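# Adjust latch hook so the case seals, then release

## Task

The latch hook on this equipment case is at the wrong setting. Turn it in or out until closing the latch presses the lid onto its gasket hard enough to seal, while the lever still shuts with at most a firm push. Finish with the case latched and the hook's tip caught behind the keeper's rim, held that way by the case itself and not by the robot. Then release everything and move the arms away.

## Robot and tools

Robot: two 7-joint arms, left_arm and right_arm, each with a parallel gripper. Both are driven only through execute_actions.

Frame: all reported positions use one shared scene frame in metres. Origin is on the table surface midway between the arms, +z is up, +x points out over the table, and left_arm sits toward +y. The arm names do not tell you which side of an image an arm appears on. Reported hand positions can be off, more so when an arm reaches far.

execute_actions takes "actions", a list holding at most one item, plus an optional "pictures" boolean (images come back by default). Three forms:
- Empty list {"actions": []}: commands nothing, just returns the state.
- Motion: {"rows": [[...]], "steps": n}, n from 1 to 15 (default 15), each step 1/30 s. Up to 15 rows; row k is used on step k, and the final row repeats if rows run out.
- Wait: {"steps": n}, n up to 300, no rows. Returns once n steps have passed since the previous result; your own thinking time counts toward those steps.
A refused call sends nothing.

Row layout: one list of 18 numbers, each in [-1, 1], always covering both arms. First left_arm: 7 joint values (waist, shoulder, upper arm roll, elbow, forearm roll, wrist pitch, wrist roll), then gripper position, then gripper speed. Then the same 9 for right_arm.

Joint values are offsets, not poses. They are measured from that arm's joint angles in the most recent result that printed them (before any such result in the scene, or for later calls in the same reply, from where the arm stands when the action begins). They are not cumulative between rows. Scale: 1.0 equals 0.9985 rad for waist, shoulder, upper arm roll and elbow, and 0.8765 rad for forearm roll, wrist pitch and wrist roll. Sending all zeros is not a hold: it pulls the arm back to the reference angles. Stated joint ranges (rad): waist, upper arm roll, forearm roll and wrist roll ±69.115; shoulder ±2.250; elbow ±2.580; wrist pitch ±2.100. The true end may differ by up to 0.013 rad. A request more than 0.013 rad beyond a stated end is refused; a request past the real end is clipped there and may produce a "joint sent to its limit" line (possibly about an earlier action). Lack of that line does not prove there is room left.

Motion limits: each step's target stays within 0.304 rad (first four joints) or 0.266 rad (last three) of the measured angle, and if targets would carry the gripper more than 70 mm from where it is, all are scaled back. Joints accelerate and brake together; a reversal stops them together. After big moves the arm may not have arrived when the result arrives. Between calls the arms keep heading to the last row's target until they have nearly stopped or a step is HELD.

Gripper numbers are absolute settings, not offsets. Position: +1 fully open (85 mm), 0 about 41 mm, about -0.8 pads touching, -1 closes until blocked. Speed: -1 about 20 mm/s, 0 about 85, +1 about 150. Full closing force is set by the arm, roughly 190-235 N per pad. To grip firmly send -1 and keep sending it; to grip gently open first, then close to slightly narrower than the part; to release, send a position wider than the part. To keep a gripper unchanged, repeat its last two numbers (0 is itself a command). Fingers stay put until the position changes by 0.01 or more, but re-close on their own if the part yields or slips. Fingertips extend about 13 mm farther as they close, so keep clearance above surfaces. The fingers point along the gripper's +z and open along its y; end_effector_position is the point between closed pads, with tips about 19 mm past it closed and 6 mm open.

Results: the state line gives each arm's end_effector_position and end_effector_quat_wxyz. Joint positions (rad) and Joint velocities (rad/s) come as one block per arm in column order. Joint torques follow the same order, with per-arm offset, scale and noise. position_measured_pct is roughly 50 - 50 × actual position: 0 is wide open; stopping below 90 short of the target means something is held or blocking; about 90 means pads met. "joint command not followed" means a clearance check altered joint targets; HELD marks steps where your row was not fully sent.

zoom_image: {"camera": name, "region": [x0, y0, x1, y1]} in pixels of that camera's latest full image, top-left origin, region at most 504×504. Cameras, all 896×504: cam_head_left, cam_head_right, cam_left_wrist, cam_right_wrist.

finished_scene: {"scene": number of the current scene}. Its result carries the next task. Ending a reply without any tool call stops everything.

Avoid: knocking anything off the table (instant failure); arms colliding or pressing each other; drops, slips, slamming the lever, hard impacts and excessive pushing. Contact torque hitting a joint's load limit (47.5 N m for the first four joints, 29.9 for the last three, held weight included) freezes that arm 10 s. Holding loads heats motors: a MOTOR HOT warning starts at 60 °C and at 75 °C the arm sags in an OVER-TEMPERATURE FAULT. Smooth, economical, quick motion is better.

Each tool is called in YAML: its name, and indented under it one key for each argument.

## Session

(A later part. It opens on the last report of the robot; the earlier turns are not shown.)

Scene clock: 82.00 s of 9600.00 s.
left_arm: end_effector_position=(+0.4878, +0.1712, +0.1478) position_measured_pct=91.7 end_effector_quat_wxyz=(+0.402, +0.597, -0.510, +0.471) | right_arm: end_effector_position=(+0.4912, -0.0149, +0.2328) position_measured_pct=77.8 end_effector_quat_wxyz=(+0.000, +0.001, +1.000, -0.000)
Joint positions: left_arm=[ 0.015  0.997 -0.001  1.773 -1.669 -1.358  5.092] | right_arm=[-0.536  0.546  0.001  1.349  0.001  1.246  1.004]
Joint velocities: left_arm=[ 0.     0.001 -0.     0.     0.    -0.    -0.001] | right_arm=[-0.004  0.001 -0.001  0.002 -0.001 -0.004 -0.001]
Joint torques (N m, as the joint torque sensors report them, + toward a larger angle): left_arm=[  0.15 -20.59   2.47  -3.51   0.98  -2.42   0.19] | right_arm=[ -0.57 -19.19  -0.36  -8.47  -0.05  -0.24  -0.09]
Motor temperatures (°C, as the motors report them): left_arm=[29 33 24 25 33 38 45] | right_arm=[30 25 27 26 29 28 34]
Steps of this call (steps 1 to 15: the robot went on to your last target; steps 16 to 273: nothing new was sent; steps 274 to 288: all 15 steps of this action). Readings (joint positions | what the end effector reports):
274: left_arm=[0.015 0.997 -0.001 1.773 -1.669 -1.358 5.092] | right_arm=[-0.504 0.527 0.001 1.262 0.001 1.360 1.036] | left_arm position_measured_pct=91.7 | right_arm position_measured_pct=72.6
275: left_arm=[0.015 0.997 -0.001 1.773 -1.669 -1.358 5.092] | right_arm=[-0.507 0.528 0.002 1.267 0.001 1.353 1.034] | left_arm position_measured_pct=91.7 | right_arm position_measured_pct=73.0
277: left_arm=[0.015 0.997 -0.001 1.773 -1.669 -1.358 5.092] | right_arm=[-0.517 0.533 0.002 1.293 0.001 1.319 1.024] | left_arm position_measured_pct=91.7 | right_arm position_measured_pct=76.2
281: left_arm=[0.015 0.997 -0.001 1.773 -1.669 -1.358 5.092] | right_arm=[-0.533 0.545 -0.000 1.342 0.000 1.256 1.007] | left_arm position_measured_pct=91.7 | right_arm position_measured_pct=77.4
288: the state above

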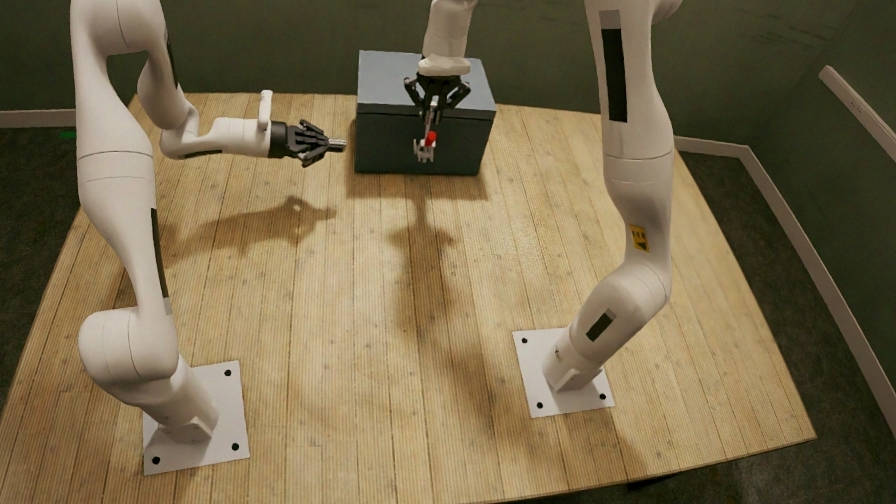

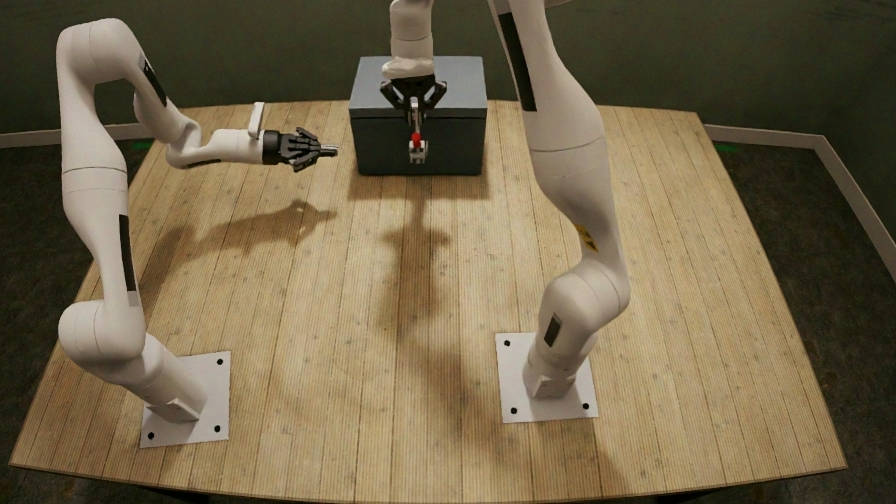

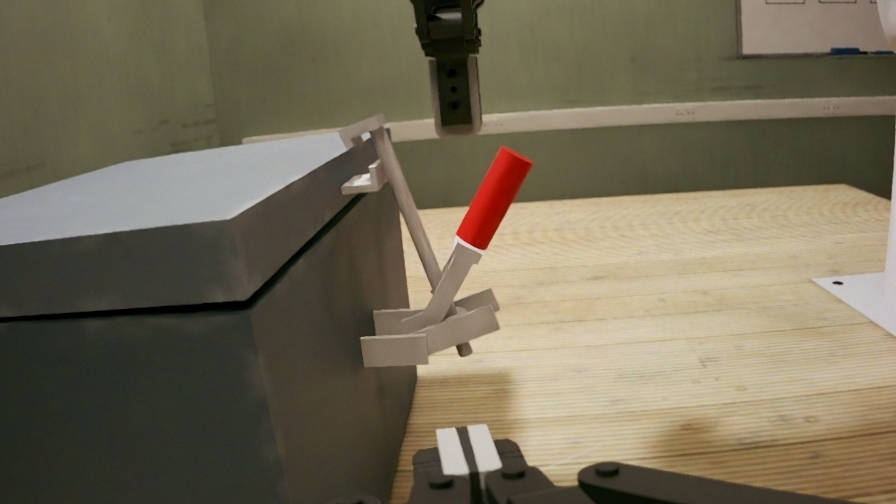

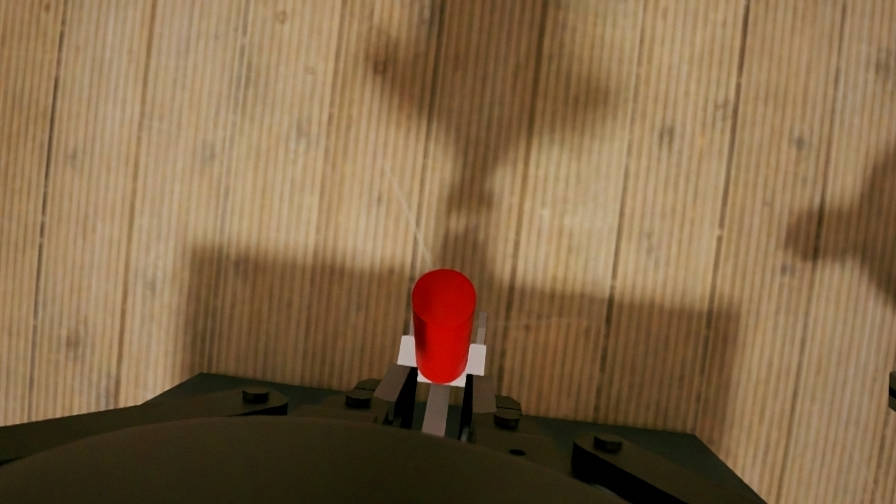

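execute_actions:
  actions:
    - {"rows":[[0,0,0,0,0,0,0,-1,0,-0.0004,0.0025,0,0.01,0,-0.014,0,-0.55,0],[0,0,0,0,0,0,0,-1,0,-0.0004,0.0025,0,0.01,0,-0.014,0,-0.55,0],[0,0,0,0,0,0,0,-1,0,-0.0008,0.005,0,0.02,0,-0.028,0,-0.55,0],[0,0,0,0,0,0,0,-1,0,-0.0008,0.005,0,0.02,0,-0.028,0,-0.55,0],[0,0,0,0,0,0,0,-1,0,-0.0012,0.0075,0,0.03,0,-0.042,-0.001,-0.55,0],[0,0,0,0,0,0,0,-1,0,-0.0012,0.0075,0,0.03,0,-0.042,-0.001,-0.55,0],[0,0,0,0,0,0,0,-1,0,-0.0016,0.01,0,0.04,0,-0.056,-0.002,-0.55,0],[0,0,0,0,0,0,0,-1,0,-0.0016,0.01,0,0.04,0,-0.056,-0.002,-0.55,0],[0,0,0,0,0,0,0,-1,0,-0.002,0.0123,0,0.0491,0,-0.07,-0.002,-0.55,0]],"steps":15}

Scene clock: 88.27 s of 9600.00 s.
left_arm: end_effector_position=(+0.4878, +0.1712, +0.1478) position_measured_pct=91.7 end_effector_quat_wxyz=(+0.402, +0.597, -0.510, +0.471) | right_arm: end_effector_position=(+0.4888, -0.0152, +0.2125) position_measured_pct=77.8 end_effector_quat_wxyz=(+0.000, +0.001, +1.000, -0.000)
Joint positions: left_arm=[ 0.015  0.997 -0.001  1.773 -1.669 -1.358  5.092] | right_arm=[-0.538  0.558  0.001  1.397  0.001  1.187  1.003]
Joint velocities: left_arm=[-0.001 -0.    -0.     0.001 -0.    -0.001 -0.001] | right_arm=[-0.     0.003  0.002  0.016  0.    -0.024  0.002]
Joint torques (N m, as the joint torque sensors report them, + toward a larger angle): left_arm=[  0.01 -20.85   2.46  -3.33   1.16  -2.57   0.13] | right_arm=[ -0.13 -19.63  -0.52  -7.59  -0.17   0.09  -0.06]
Motor temperatures (°C, as the motors report them): left_arm=[29 33 24 25 33 38 45] | right_arm=[30 26 27 26 29 28 34]
Steps of this call (steps 1 to 15: the robot went on to your last target; steps 16 to 173: nothing new was sent; steps 174 to 188: all 15 steps of this action). Readings (joint positions | what the end effector reports):
174: left_arm=[0.015 0.997 -0.001 1.773 -1.669 -1.358 5.092] | right_arm=[-0.536 0.547 0.001 1.350 0.001 1.245 1.004] | left_arm position_measured_pct=91.7 | right_arm position_measured_pct=77.8
175: left_arm=[0.015 0.997 -0.001 1.773 -1.669 -1.358 5.092] | right_arm=[-0.536 0.547 0.001 1.352 0.001 1.242 1.004] | left_arm position_measured_pct=91.7 | right_arm position_measured_pct=77.8
177: left_arm=[0.015 0.997 -0.001 1.773 -1.669 -1.358 5.092] | right_arm=[-0.536 0.549 0.001 1.359 0.001 1.234 1.004] | left_arm position_measured_pct=91.7 | right_arm position_measured_pct=77.8
181: left_arm=[0.015 0.997 -0.001 1.773 -1.669 -1.358 5.092] | right_arm=[-0.537 0.553 0.001 1.376 0.001 1.213 1.004] | left_arm position_measured_pct=91.7 | right_arm position_measured_pct=77.8
188: the state above

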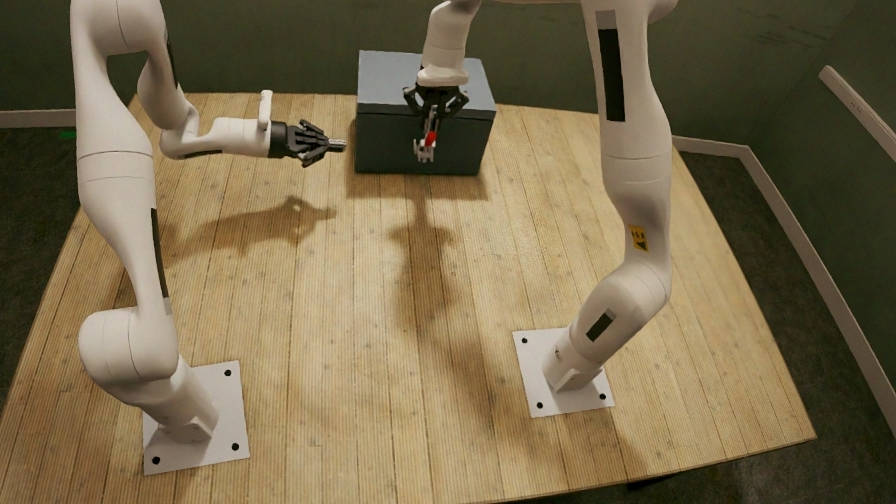

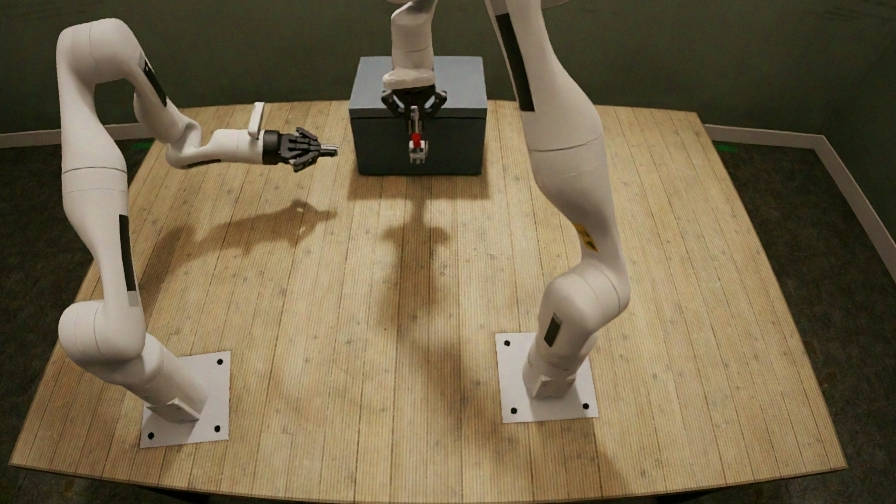

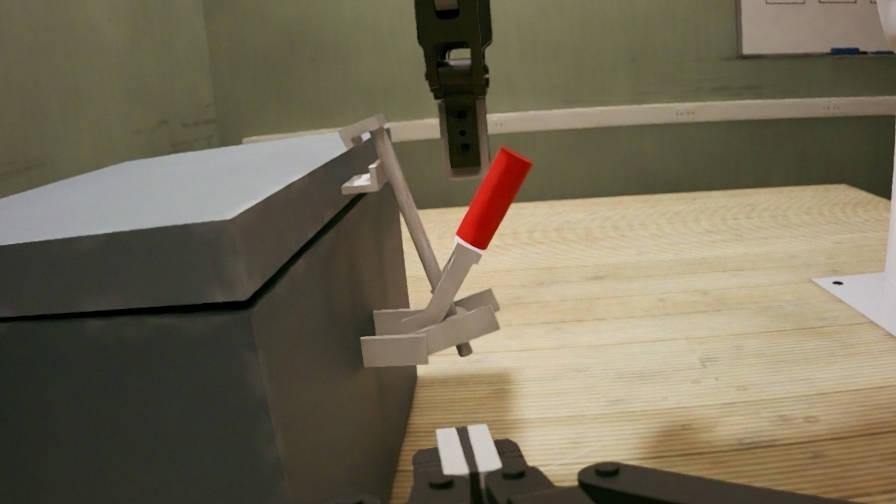

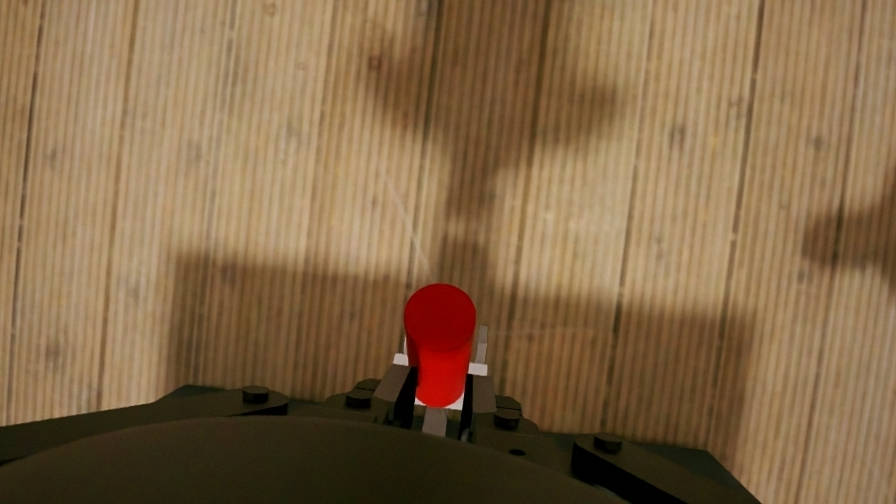

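execute_actions:
  actions:
    - {"rows":[[0,0,0,0,0,0,0,-1,0,0.002,-0.002,0,0.012,0,-0.012,0.002,-0.55,0],[0,0,0,0,0,0,0,-1,0,0.001,-0.003,0,0.02,0,-0.02,0.001,-0.55,0],[0,0,0,0,0,0,0,-1,0,-0.001,-0.004,0,0.028,0,-0.028,-0.001,-0.55,0],[0,0,0,0,0,0,0,-1,0,-0.003,-0.005,0,0.036,0,-0.036,-0.003,-0.55,0],[0,0,0,0,0,0,0,-1,0,-0.005,-0.006,0,0.045,0,-0.045,-0.005,-0.55,0],[0,0,0,0,0,0,0,-1,0,-0.007,-0.007,0,0.053,0,-0.054,-0.007,-0.55,0],[0,0,0,0,0,0,0,-1,0,-0.008,-0.008,0,0.062,0,-0.063,-0.009,-0.55,0],[0,0,0,0,0,0,0,-1,0,-0.010,-0.009,0,0.07,0,-0.071,-0.011,-0.55,0],[0,0,0,0,0,0,0,-1,0,-0.012,-0.010,0,0.078,0,-0.08,-0.013,-0.55,0],[0,0,0,0,0,0,0,-1,0,-0.014,-0.011,0,0.087,0,-0.088,-0.016,-0.55,0],[0,0,0,0,0,0,0,-1,0,-0.016,-0.012,0,0.095,0,-0.097,-0.018,-0.55,0],[0,0,0,0,0,0,0,-1,0,-0.017,-0.012,0,0.104,0,-0.106,-0.02,-0.55,0],[0,0,0,0,0,0,0,-1,0,-0.019,-0.013,0,0.112,0,-0.114,-0.022,-0.55,0]],"steps":15}
  pictures: false

execute_actions:
  actions:
    - {"steps":10}

Scene clock: 91.73 s of 9600.00 s.
left_arm: end_effector_position=(+0.4878, +0.1712, +0.1478) position_measured_pct=91.7 end_effector_quat_wxyz=(+0.402, +0.597, -0.510, +0.471) | right_arm: end_effector_position=(+0.4722, -0.0166, +0.1905) position_measured_pct=77.8 end_effector_quat_wxyz=(+0.001, +0.002, +1.000, -0.000)
Joint positions: left_arm=[ 0.015  0.997 -0.001  1.773 -1.669 -1.358  5.092] | right_arm=[-0.553  0.546  0.001  1.495  0.001  1.099  0.986]
Joint velocities: left_arm=[-0.001 -0.     0.    -0.     0.    -0.001 -0.001] | right_arm=[-0.035 -0.011 -0.006  0.184 -0.003 -0.16  -0.04 ]
Joint torques (N m, as the joint torque sensors report them, + toward a larger angle): left_arm=[  0.29 -20.92   2.32  -3.19   0.99  -2.58   0.06] | right_arm=[  0.12 -18.7   -0.28  -7.69  -0.16  -0.51   0.  ]
Motor temperatures (°C, as the motors report them): left_arm=[29 33 24 25 33 38 45] | right_arm=[30 26 27 26 29 28 34]
Steps of this call (steps 1 to 15: the robot went on to your last target; steps 16 to 89: nothing new was sent; steps 90 to 104: all 15 steps of this action). Readings (joint positions | what the end effector reports):
90: left_arm=[0.015 0.997 -0.001 1.773 -1.669 -1.358 5.092] | right_arm=[-0.538 0.558 0.001 1.399 0.001 1.184 1.003] | left_arm position_measured_pct=91.7 | right_arm position_measured_pct=77.8
91: left_arm=[0.015 0.997 -0.001 1.773 -1.669 -1.358 5.092] | right_arm=[-0.537 0.558 0.001 1.402 0.001 1.182 1.003] | left_arm position_measured_pct=91.7 | right_arm position_measured_pct=77.8
93: left_arm=[0.015 0.997 -0.001 1.773 -1.669 -1.358 5.092] | right_arm=[-0.538 0.556 0.001 1.412 0.001 1.173 1.003] | left_arm position_measured_pct=91.7 | right_arm position_measured_pct=77.8
97: left_arm=[0.015 0.997 -0.001 1.773 -1.669 -1.358 5.092] | right_arm=[-0.542 0.552 0.001 1.439 0.001 1.149 0.998] | left_arm position_measured_pct=91.7 | right_arm position_measured_pct=77.8
104: the state above

Scene clock: 92.07 s of 9600.00 s.
left_arm: end_effector_position=(+0.4878, +0.1712, +0.1478) position_measured_pct=91.7 end_effector_quat_wxyz=(+0.402, +0.597, -0.510, +0.471) | right_arm: end_effector_position=(+0.4696, -0.0166, +0.1874) position_measured_pct=77.8 end_effector_quat_wxyz=(+0.001, +0.002, +1.000, -0.000)
Joint positions: left_arm=[ 0.015  0.997 -0.001  1.773 -1.669 -1.358  5.092] | right_arm=[-0.556  0.545  0.001  1.508  0.001  1.087  0.983]
Joint velocities: left_arm=[ 0.001 -0.     0.    -0.     0.     0.002  0.   ] | right_arm=[-0.001 -0.001  0.003  0.002  0.    -0.     0.002]
Joint torques (N m, as the joint torque sensors report them, + toward a larger angle): left_arm=[  0.28 -20.76   2.62  -3.24   1.07  -2.44   0.05] | right_arm=[ -0.13 -18.41  -0.77  -7.21  -0.27  -0.05   0.04]
Motor temperatures (°C, as the motors report them): left_arm=[29 33 24 25 33 38 45] | right_arm=[30 26 27 26 29 28 34]
Steps of this call (steps 1 to 10: the robot went on to your last target). Readings (joint positions | what the end effector reports):
1: left_arm=[0.015 0.997 -0.001 1.773 -1.669 -1.358 5.092] | right_arm=[-0.554 0.546 0.001 1.500 0.001 1.094 0.985] | left_arm position_measured_pct=91.7 | right_arm position_measured_pct=77.8
2: left_arm=[0.015 0.997 -0.001 1.773 -1.669 -1.358 5.092] | right_arm=[-0.555 0.546 0.001 1.503 0.001 1.091 0.984] | left_arm position_measured_pct=91.7 | right_arm position_measured_pct=77.8
4: left_arm=[0.015 0.997 -0.001 1.773 -1.669 -1.358 5.092] | right_arm=[-0.556 0.546 0.001 1.506 0.001 1.089 0.984] | left_arm position_measured_pct=91.7 | right_arm position_measured_pct=77.8
8: left_arm=[0.015 0.997 -0.001 1.773 -1.669 -1.358 5.092] | right_arm=[-0.556 0.545 0.001 1.508 0.001 1.087 0.983] | left_arm position_measured_pct=91.7 | right_arm position_measured_pct=77.8
10: the state above

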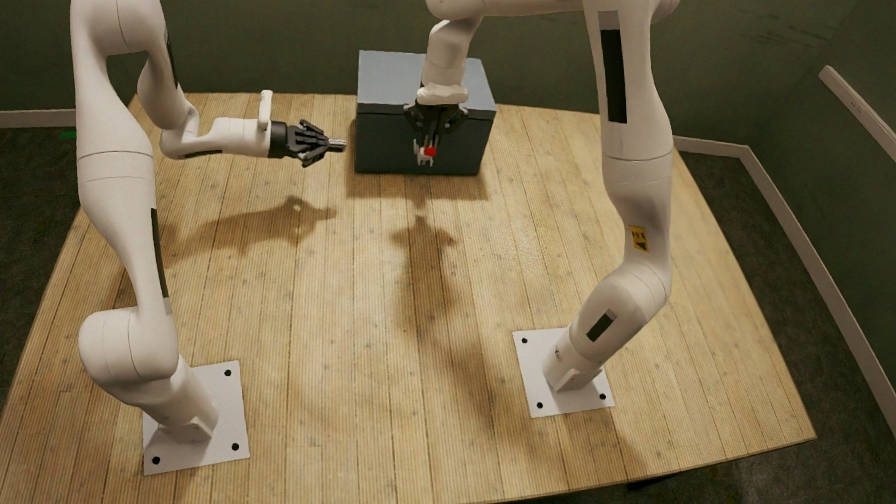

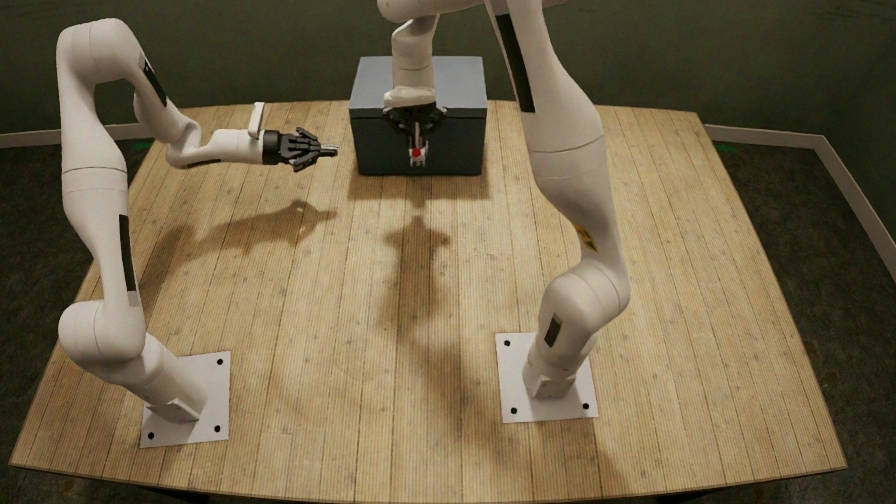

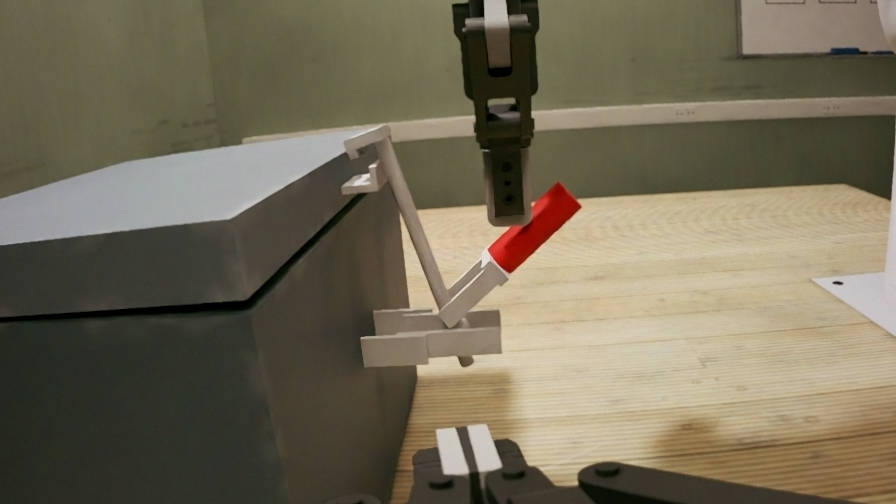

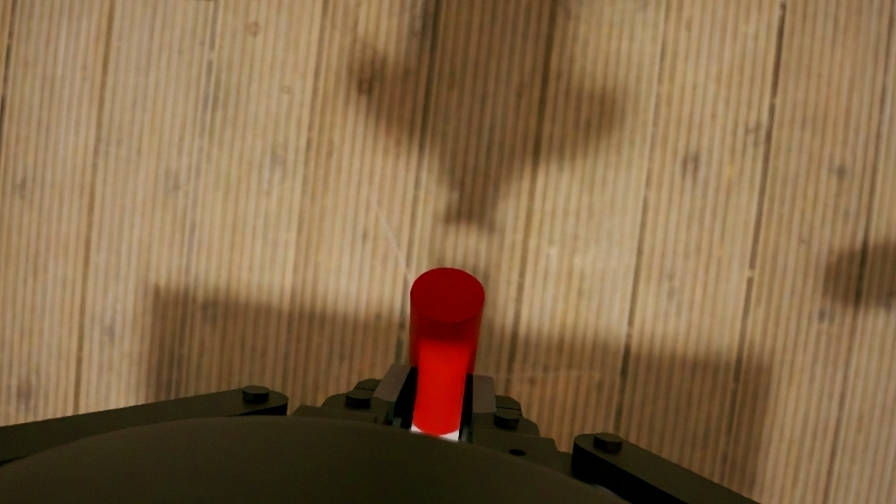

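execute_actions:
  actions:
    - {"rows":[[0,0,0,0,0,0,0,-1,0,-0.002,0,0,0.009,0,-0.01,-0.002,-0.55,0],[0,0,0,0,0,0,0,-1,0,-0.004,0,0,0.017,0,-0.02,-0.004,-0.55,0],[0,0,0,0,0,0,0,-1,0,-0.006,0,0,0.026,0,-0.029,-0.006,-0.55,0],[0,0,0,0,0,0,0,-1,0,-0.008,0,0,0.034,0,-0.039,-0.008,-0.55,0],[0,0,0,0,0,0,0,-1,0,-0.0095,0,0,0.043,0,-0.049,-0.01,-0.55,0],[0,0,0,0,0,0,0,-1,0,-0.0115,0,0,0.052,0,-0.059,-0.012,-0.55,0],[0,0,0,0,0,0,0,-1,0,-0.013,0,0,0.06,0,-0.068,-0.014,-0.55,0],[0,0,0,0,0,0,0,-1,0,-0.015,0.001,0,0.069,0,-0.078,-0.016,-0.55,0],[0,0,0,0,0,0,0,-1,0,-0.017,0.001,0,0.077,0,-0.088,-0.018,-0.55,0],[0,0,0,0,0,0,0,-1,0,-0.019,0.001,0,0.086,0,-0.098,-0.02,-0.55,0],[0,0,0,0,0,0,0,-1,0,-0.021,0.001,0,0.095,0,-0.107,-0.022,-0.55,0],[0,0,0,0,0,0,0,-1,0,-0.0227,0.001,0,0.103,0,-0.117,-0.024,-0.55,0]],"steps":15}
  pictures: false

execute_actions:
  actions:
    - {"steps":10}

Scene clock: 97.70 s of 9600.00 s.
left_arm: end_effector_position=(+0.4878, +0.1712, +0.1478) position_measured_pct=91.7 end_effector_quat_wxyz=(+0.402, +0.597, -0.510, +0.471) | right_arm: end_effector_position=(+0.4520, -0.0166, +0.1613) position_measured_pct=77.8 end_effector_quat_wxyz=(+0.000, +0.001, +1.000, -0.001)
Joint positions: left_arm=[ 0.015  0.997 -0.001  1.773 -1.669 -1.358  5.092] | right_arm=[-0.577  0.546  0.001  1.603  0.001  0.993  0.964]
Joint velocities: left_arm=[0.001 0.    0.    0.    0.    0.    0.001] | right_arm=[-0.024  0.007 -0.003  0.127 -0.002 -0.125 -0.027]
Joint torques (N m, as the joint torque sensors report them, + toward a larger angle): left_arm=[  0.71 -20.76   2.38  -3.41   1.01  -2.62  -0.02] | right_arm=[  0.01 -18.99  -0.71  -7.43  -0.2    0.12  -0.09]
Motor temperatures (°C, as the motors report them): left_arm=[29 33 24 25 33 38 45] | right_arm=[30 26 27 26 29 28 34]
Steps of this call (steps 1 to 30: the robot went on to your last target; steps 31 to 154: nothing new was sent; steps 155 to 169: all 15 steps of this action). Readings (joint positions | what the end effector reports):
155: left_arm=[0.015 0.997 -0.001 1.773 -1.669 -1.358 5.092] | right_arm=[-0.557 0.545 0.001 1.509 0.001 1.086 0.983] | left_arm position_measured_pct=91.7 | right_arm position_measured_pct=77.8
156: left_arm=[0.015 0.997 -0.001 1.773 -1.669 -1.358 5.092] | right_arm=[-0.557 0.545 0.001 1.512 0.001 1.084 0.983] | left_arm position_measured_pct=91.7 | right_arm position_measured_pct=77.8
158: left_arm=[0.015 0.997 -0.001 1.773 -1.669 -1.358 5.092] | right_arm=[-0.559 0.545 0.001 1.521 0.001 1.074 0.981] | left_arm position_measured_pct=91.7 | right_arm position_measured_pct=77.8
162: left_arm=[0.015 0.997 -0.001 1.773 -1.669 -1.358 5.092] | right_arm=[-0.565 0.545 0.001 1.549 0.001 1.046 0.975] | left_arm position_measured_pct=91.7 | right_arm position_measured_pct=77.8
169: the state above

Scene clock: 98.03 s of 9600.00 s.
left_arm: end_effector_position=(+0.4878, +0.1712, +0.1478) position_measured_pct=91.7 end_effector_quat_wxyz=(+0.402, +0.597, -0.510, +0.471) | right_arm: end_effector_position=(+0.4504, -0.0167, +0.1592) position_measured_pct=77.8 end_effector_quat_wxyz=(+0.001, +0.001, +1.000, -0.001)
Joint positions: left_arm=[ 0.015  0.997 -0.001  1.773 -1.669 -1.358  5.092] | right_arm=[-0.579  0.546  0.001  1.611  0.001  0.984  0.962]
Joint velocities: left_arm=[-0.     0.    -0.     0.    -0.    -0.     0.001] | right_arm=[-0.001 -0.001  0.001  0.001 -0.    -0.001 -0.001]
Joint torques (N m, as the joint torque sensors report them, + toward a larger angle): left_arm=[  0.32 -20.93   2.77  -3.55   0.78  -2.55   0.19] | right_arm=[ -0.37 -17.89  -0.47  -7.29  -0.1    0.12   0.07]
Motor temperatures (°C, as the motors report them): left_arm=[29 33 24 25 33 38 45] | right_arm=[30 26 27 26 29 28 34]
Steps of this call (steps 1 to 10: the robot went on to your last target). Readings (joint positions | what the end effector reports):
1: left_arm=[0.015 0.997 -0.001 1.773 -1.669 -1.358 5.092] | right_arm=[-0.577 0.546 0.001 1.606 0.001 0.990 0.963] | left_arm position_measured_pct=91.7 | right_arm position_measured_pct=77.8
2: left_arm=[0.015 0.997 -0.001 1.773 -1.669 -1.358 5.092] | right_arm=[-0.578 0.546 0.001 1.608 0.001 0.988 0.963] | left_arm position_measured_pct=91.7 | right_arm position_measured_pct=77.8
4: left_arm=[0.015 0.997 -0.001 1.773 -1.669 -1.358 5.092] | right_arm=[-0.578 0.546 0.001 1.610 0.001 0.986 0.963] | left_arm position_measured_pct=91.7 | right_arm position_measured_pct=77.8
8: left_arm=[0.015 0.997 -0.001 1.773 -1.669 -1.358 5.092] | right_arm=[-0.579 0.546 0.001 1.611 0.001 0.985 0.962] | left_arm position_measured_pct=91.7 | right_arm position_measured_pct=77.8
10: the state above

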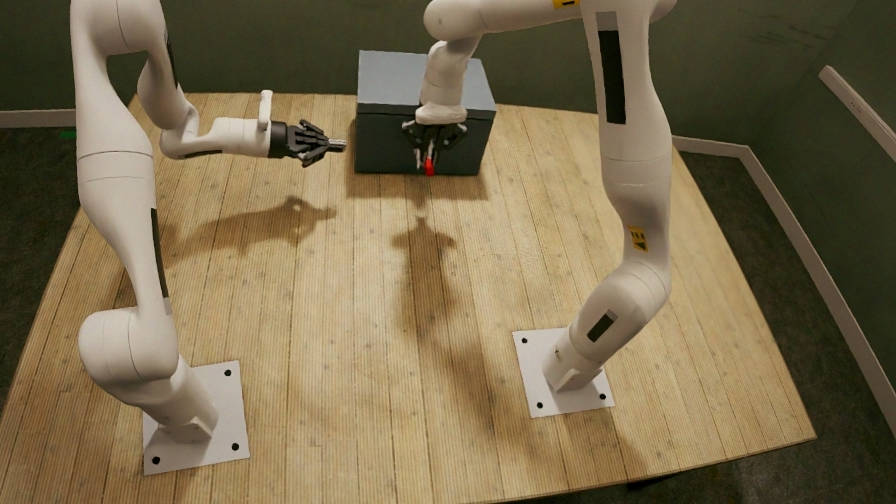

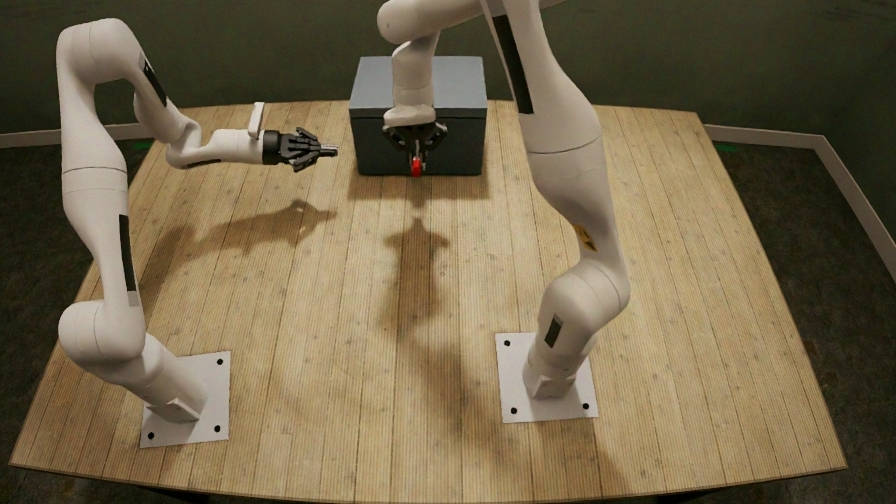

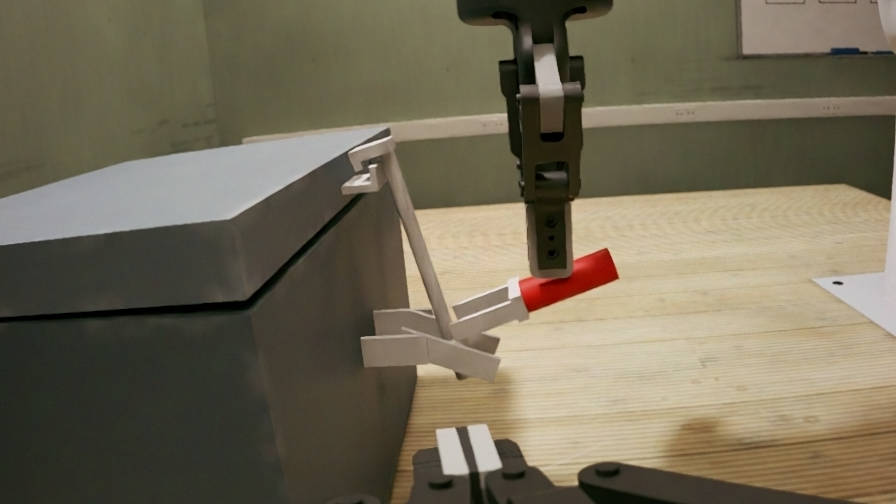

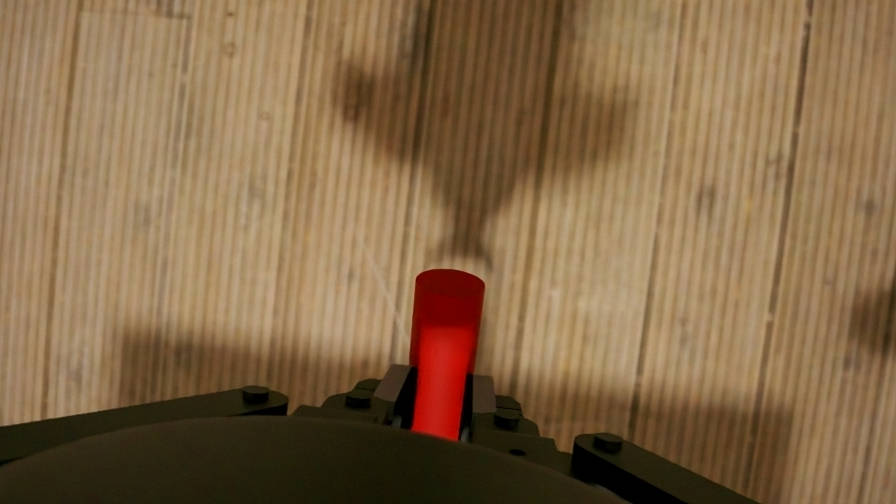

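zoom_image:
  camera: "cam_left_wrist"
  region: [320, 110, 640, 400]

Region (320, 110, 640, 400) of cam_left_wrist's 896x504 image, scaled by 1.575; it fills the top 457 rows of this view, and the rest is white.

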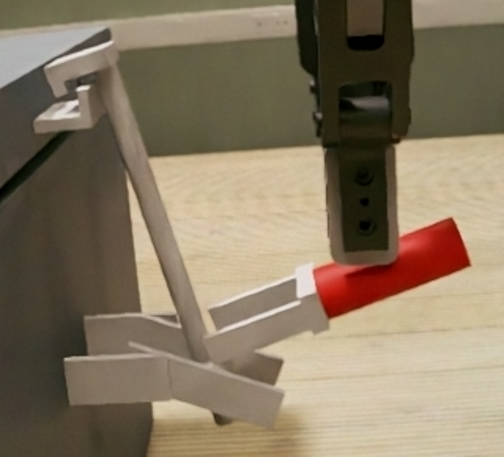

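execute_actions:
  actions:
    - {"rows":[[0,0,0,0,0,0,0,-1,0,-0.002,0,0,0.008,0,-0.009,-0.002,-0.55,0],[0,0,0,0,0,0,0,-1,0,-0.004,-0.001,0,0.017,0,-0.018,-0.0045,-0.55,0],[0,0,0,0,0,0,0,-1,0,-0.006,-0.001,0,0.025,0,-0.027,-0.007,-0.55,0],[0,0,0,0,0,0,0,-1,0,-0.008,-0.002,0,0.033,0,-0.036,-0.009,-0.55,0],[0,0,0,0,0,0,0,-1,0,-0.01,-0.002,0,0.042,0,-0.045,-0.011,-0.55,0],[0,0,0,0,0,0,0,-1,0,-0.012,-0.002,0,0.05,0,-0.055,-0.0135,-0.55,0],[0,0,0,0,0,0,0,-1,0,-0.014,-0.003,0,0.059,0,-0.064,-0.016,-0.55,0],[0,0,0,0,0,0,0,-1,0,-0.016,-0.003,0,0.067,0,-0.073,-0.018,-0.55,0],[0,0,0,0,0,0,0,-1,0,-0.018,-0.004,0,0.075,0,-0.082,-0.02,-0.55,0],[0,0,0,0,0,0,0,-1,0,-0.0198,-0.004,0,0.0837,0,-0.091,-0.0226,-0.55,0]],"steps":15}
  pictures: false

execute_actions:
  actions:
    - {"steps":10}

Scene clock: 104.40 s of 9600.00 s.
left_arm: end_effector_position=(+0.4878, +0.1712, +0.1478) position_measured_pct=91.7 end_effector_quat_wxyz=(+0.402, +0.597, -0.510, +0.471) | right_arm: end_effector_position=(+0.4333, -0.0178, +0.1405) position_measured_pct=77.8 end_effector_quat_wxyz=(+0.001, +0.001, +1.000, -0.000)
Joint positions: left_arm=[ 0.015  0.997 -0.001  1.773 -1.669 -1.358  5.092] | right_arm=[-0.597  0.542  0.001  1.691  0.001  0.907  0.943]
Joint velocities: left_arm=[-0.001 -0.    -0.    -0.    -0.     0.001  0.001] | right_arm=[-0.011 -0.003  0.002  0.042  0.001 -0.042 -0.012]
Joint torques (N m, as the joint torque sensors report them, + toward a larger angle): left_arm=[  0.4  -20.64   2.48  -3.42   1.04  -2.44  -0.11] | right_arm=[  0.37 -17.93   0.34  -6.8    0.29  -0.22   0.05]
Motor temperatures (°C, as the motors report them): left_arm=[29 33 24 25 33 38 45] | right_arm=[30 26 27 26 29 28 34]
Steps of this call (steps 1 to 15: the robot went on to your last target; steps 16 to 176: nothing new was sent; steps 177 to 191: all 15 steps of this action). Readings (joint positions | what the end effector reports):
177: left_arm=[0.015 0.997 -0.001 1.773 -1.669 -1.358 5.092] | right_arm=[-0.579 0.546 0.001 1.612 0.001 0.984 0.962] | left_arm position_measured_pct=91.7 | right_arm position_measured_pct=77.8
178: left_arm=[0.015 0.997 -0.001 1.773 -1.669 -1.358 5.092] | right_arm=[-0.579 0.546 0.002 1.614 0.001 0.981 0.962] | left_arm position_measured_pct=91.7 | right_arm position_measured_pct=77.8
180: left_arm=[0.015 0.997 -0.001 1.773 -1.669 -1.358 5.092] | right_arm=[-0.582 0.545 0.002 1.623 0.001 0.973 0.960] | left_arm position_measured_pct=91.7 | right_arm position_measured_pct=77.8
184: left_arm=[0.015 0.997 -0.001 1.773 -1.669 -1.358 5.092] | right_arm=[-0.588 0.544 0.002 1.650 0.001 0.946 0.953] | left_arm position_measured_pct=91.7 | right_arm position_measured_pct=77.8
191: the state above

Scene clock: 104.73 s of 9600.00 s.
left_arm: end_effector_position=(+0.4878, +0.1712, +0.1478) position_measured_pct=91.7 end_effector_quat_wxyz=(+0.402, +0.597, -0.510, +0.471) | right_arm: end_effector_position=(+0.4326, -0.0178, +0.1400) position_measured_pct=77.8 end_effector_quat_wxyz=(+0.001, +0.001, +1.000, -0.000)
Joint positions: left_arm=[ 0.015  0.997 -0.001  1.773 -1.669 -1.358  5.092] | right_arm=[-0.598  0.542  0.001  1.694  0.001  0.904  0.943]
Joint velocities: left_arm=[ 0.001 -0.     0.    -0.     0.     0.     0.   ] | right_arm=[-0.    -0.001  0.001  0.    -0.    -0.001 -0.001]
Joint torques (N m, as the joint torque sensors report them, + toward a larger angle): left_arm=[  0.3  -20.72   2.67  -3.63   0.99  -2.66   0.  ] | right_arm=[ -0.26 -17.3   -0.38  -5.8   -0.08  -0.13   0.02]
Motor temperatures (°C, as the motors report them): left_arm=[29 33 24 25 33 38 45] | right_arm=[30 26 27 26 29 28 34]
Steps of this call (steps 1 to 10: the robot went on to your last target). Readings (joint positions | what the end effector reports):
1: left_arm=[0.015 0.997 -0.001 1.773 -1.669 -1.358 5.092] | right_arm=[-0.598 0.542 0.001 1.692 0.001 0.906 0.943] | left_arm position_measured_pct=91.7 | right_arm position_measured_pct=77.8
2: left_arm=[0.015 0.997 -0.001 1.773 -1.669 -1.358 5.092] | right_arm=[-0.598 0.542 0.001 1.693 0.001 0.906 0.943] | left_arm position_measured_pct=91.7 | right_arm position_measured_pct=77.8
4: left_arm=[0.015 0.997 -0.001 1.773 -1.669 -1.358 5.092] | right_arm=[-0.598 0.542 0.001 1.693 0.001 0.905 0.943] | left_arm position_measured_pct=91.7 | right_arm position_measured_pct=77.8
8: left_arm=[0.015 0.997 -0.001 1.773 -1.669 -1.358 5.092] | right_arm=[-0.598 0.542 0.001 1.694 0.001 0.904 0.943] | left_arm position_measured_pct=91.7 | right_arm position_measured_pct=77.8
10: the state above

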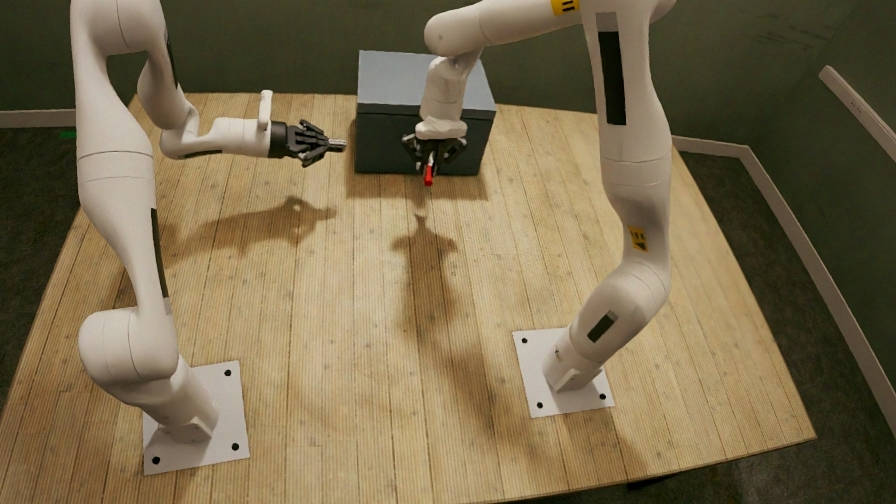

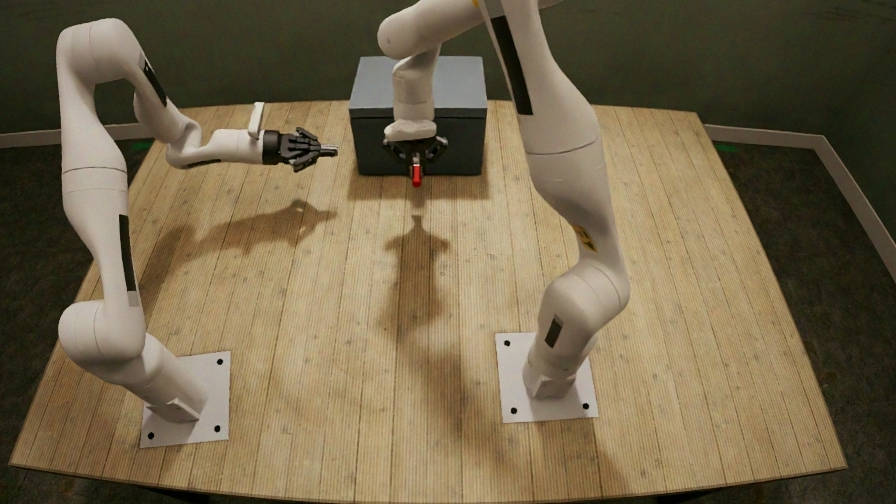

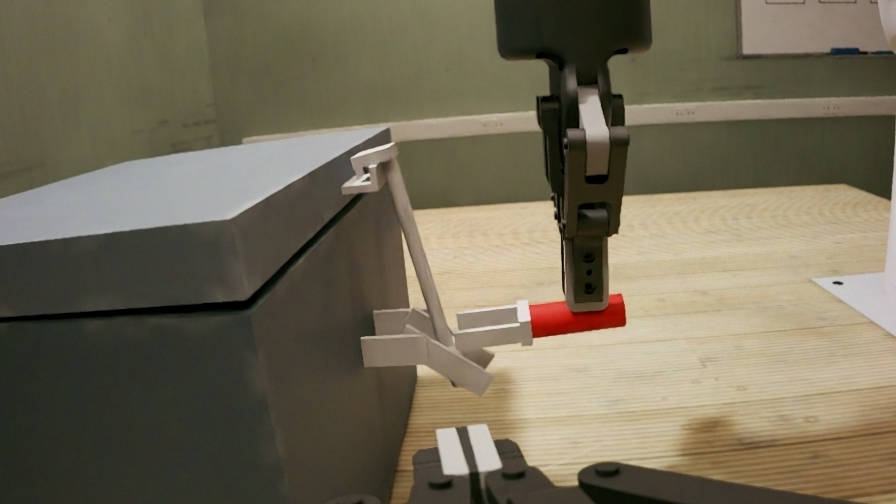

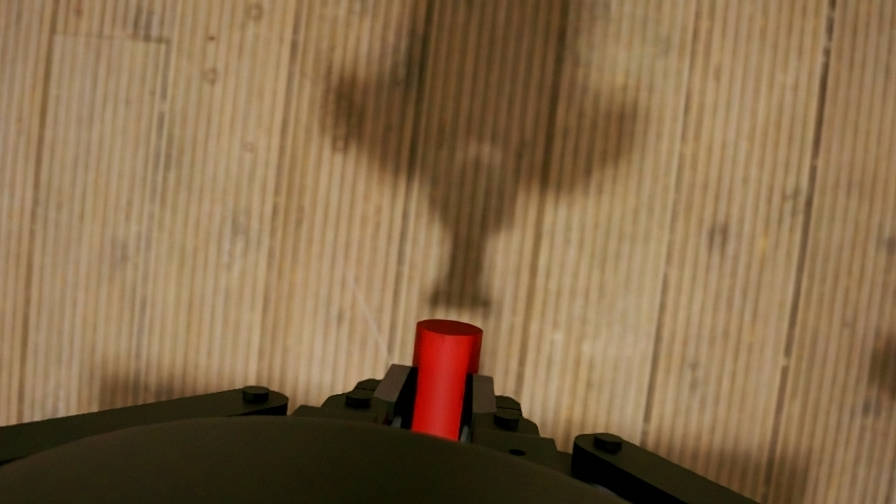

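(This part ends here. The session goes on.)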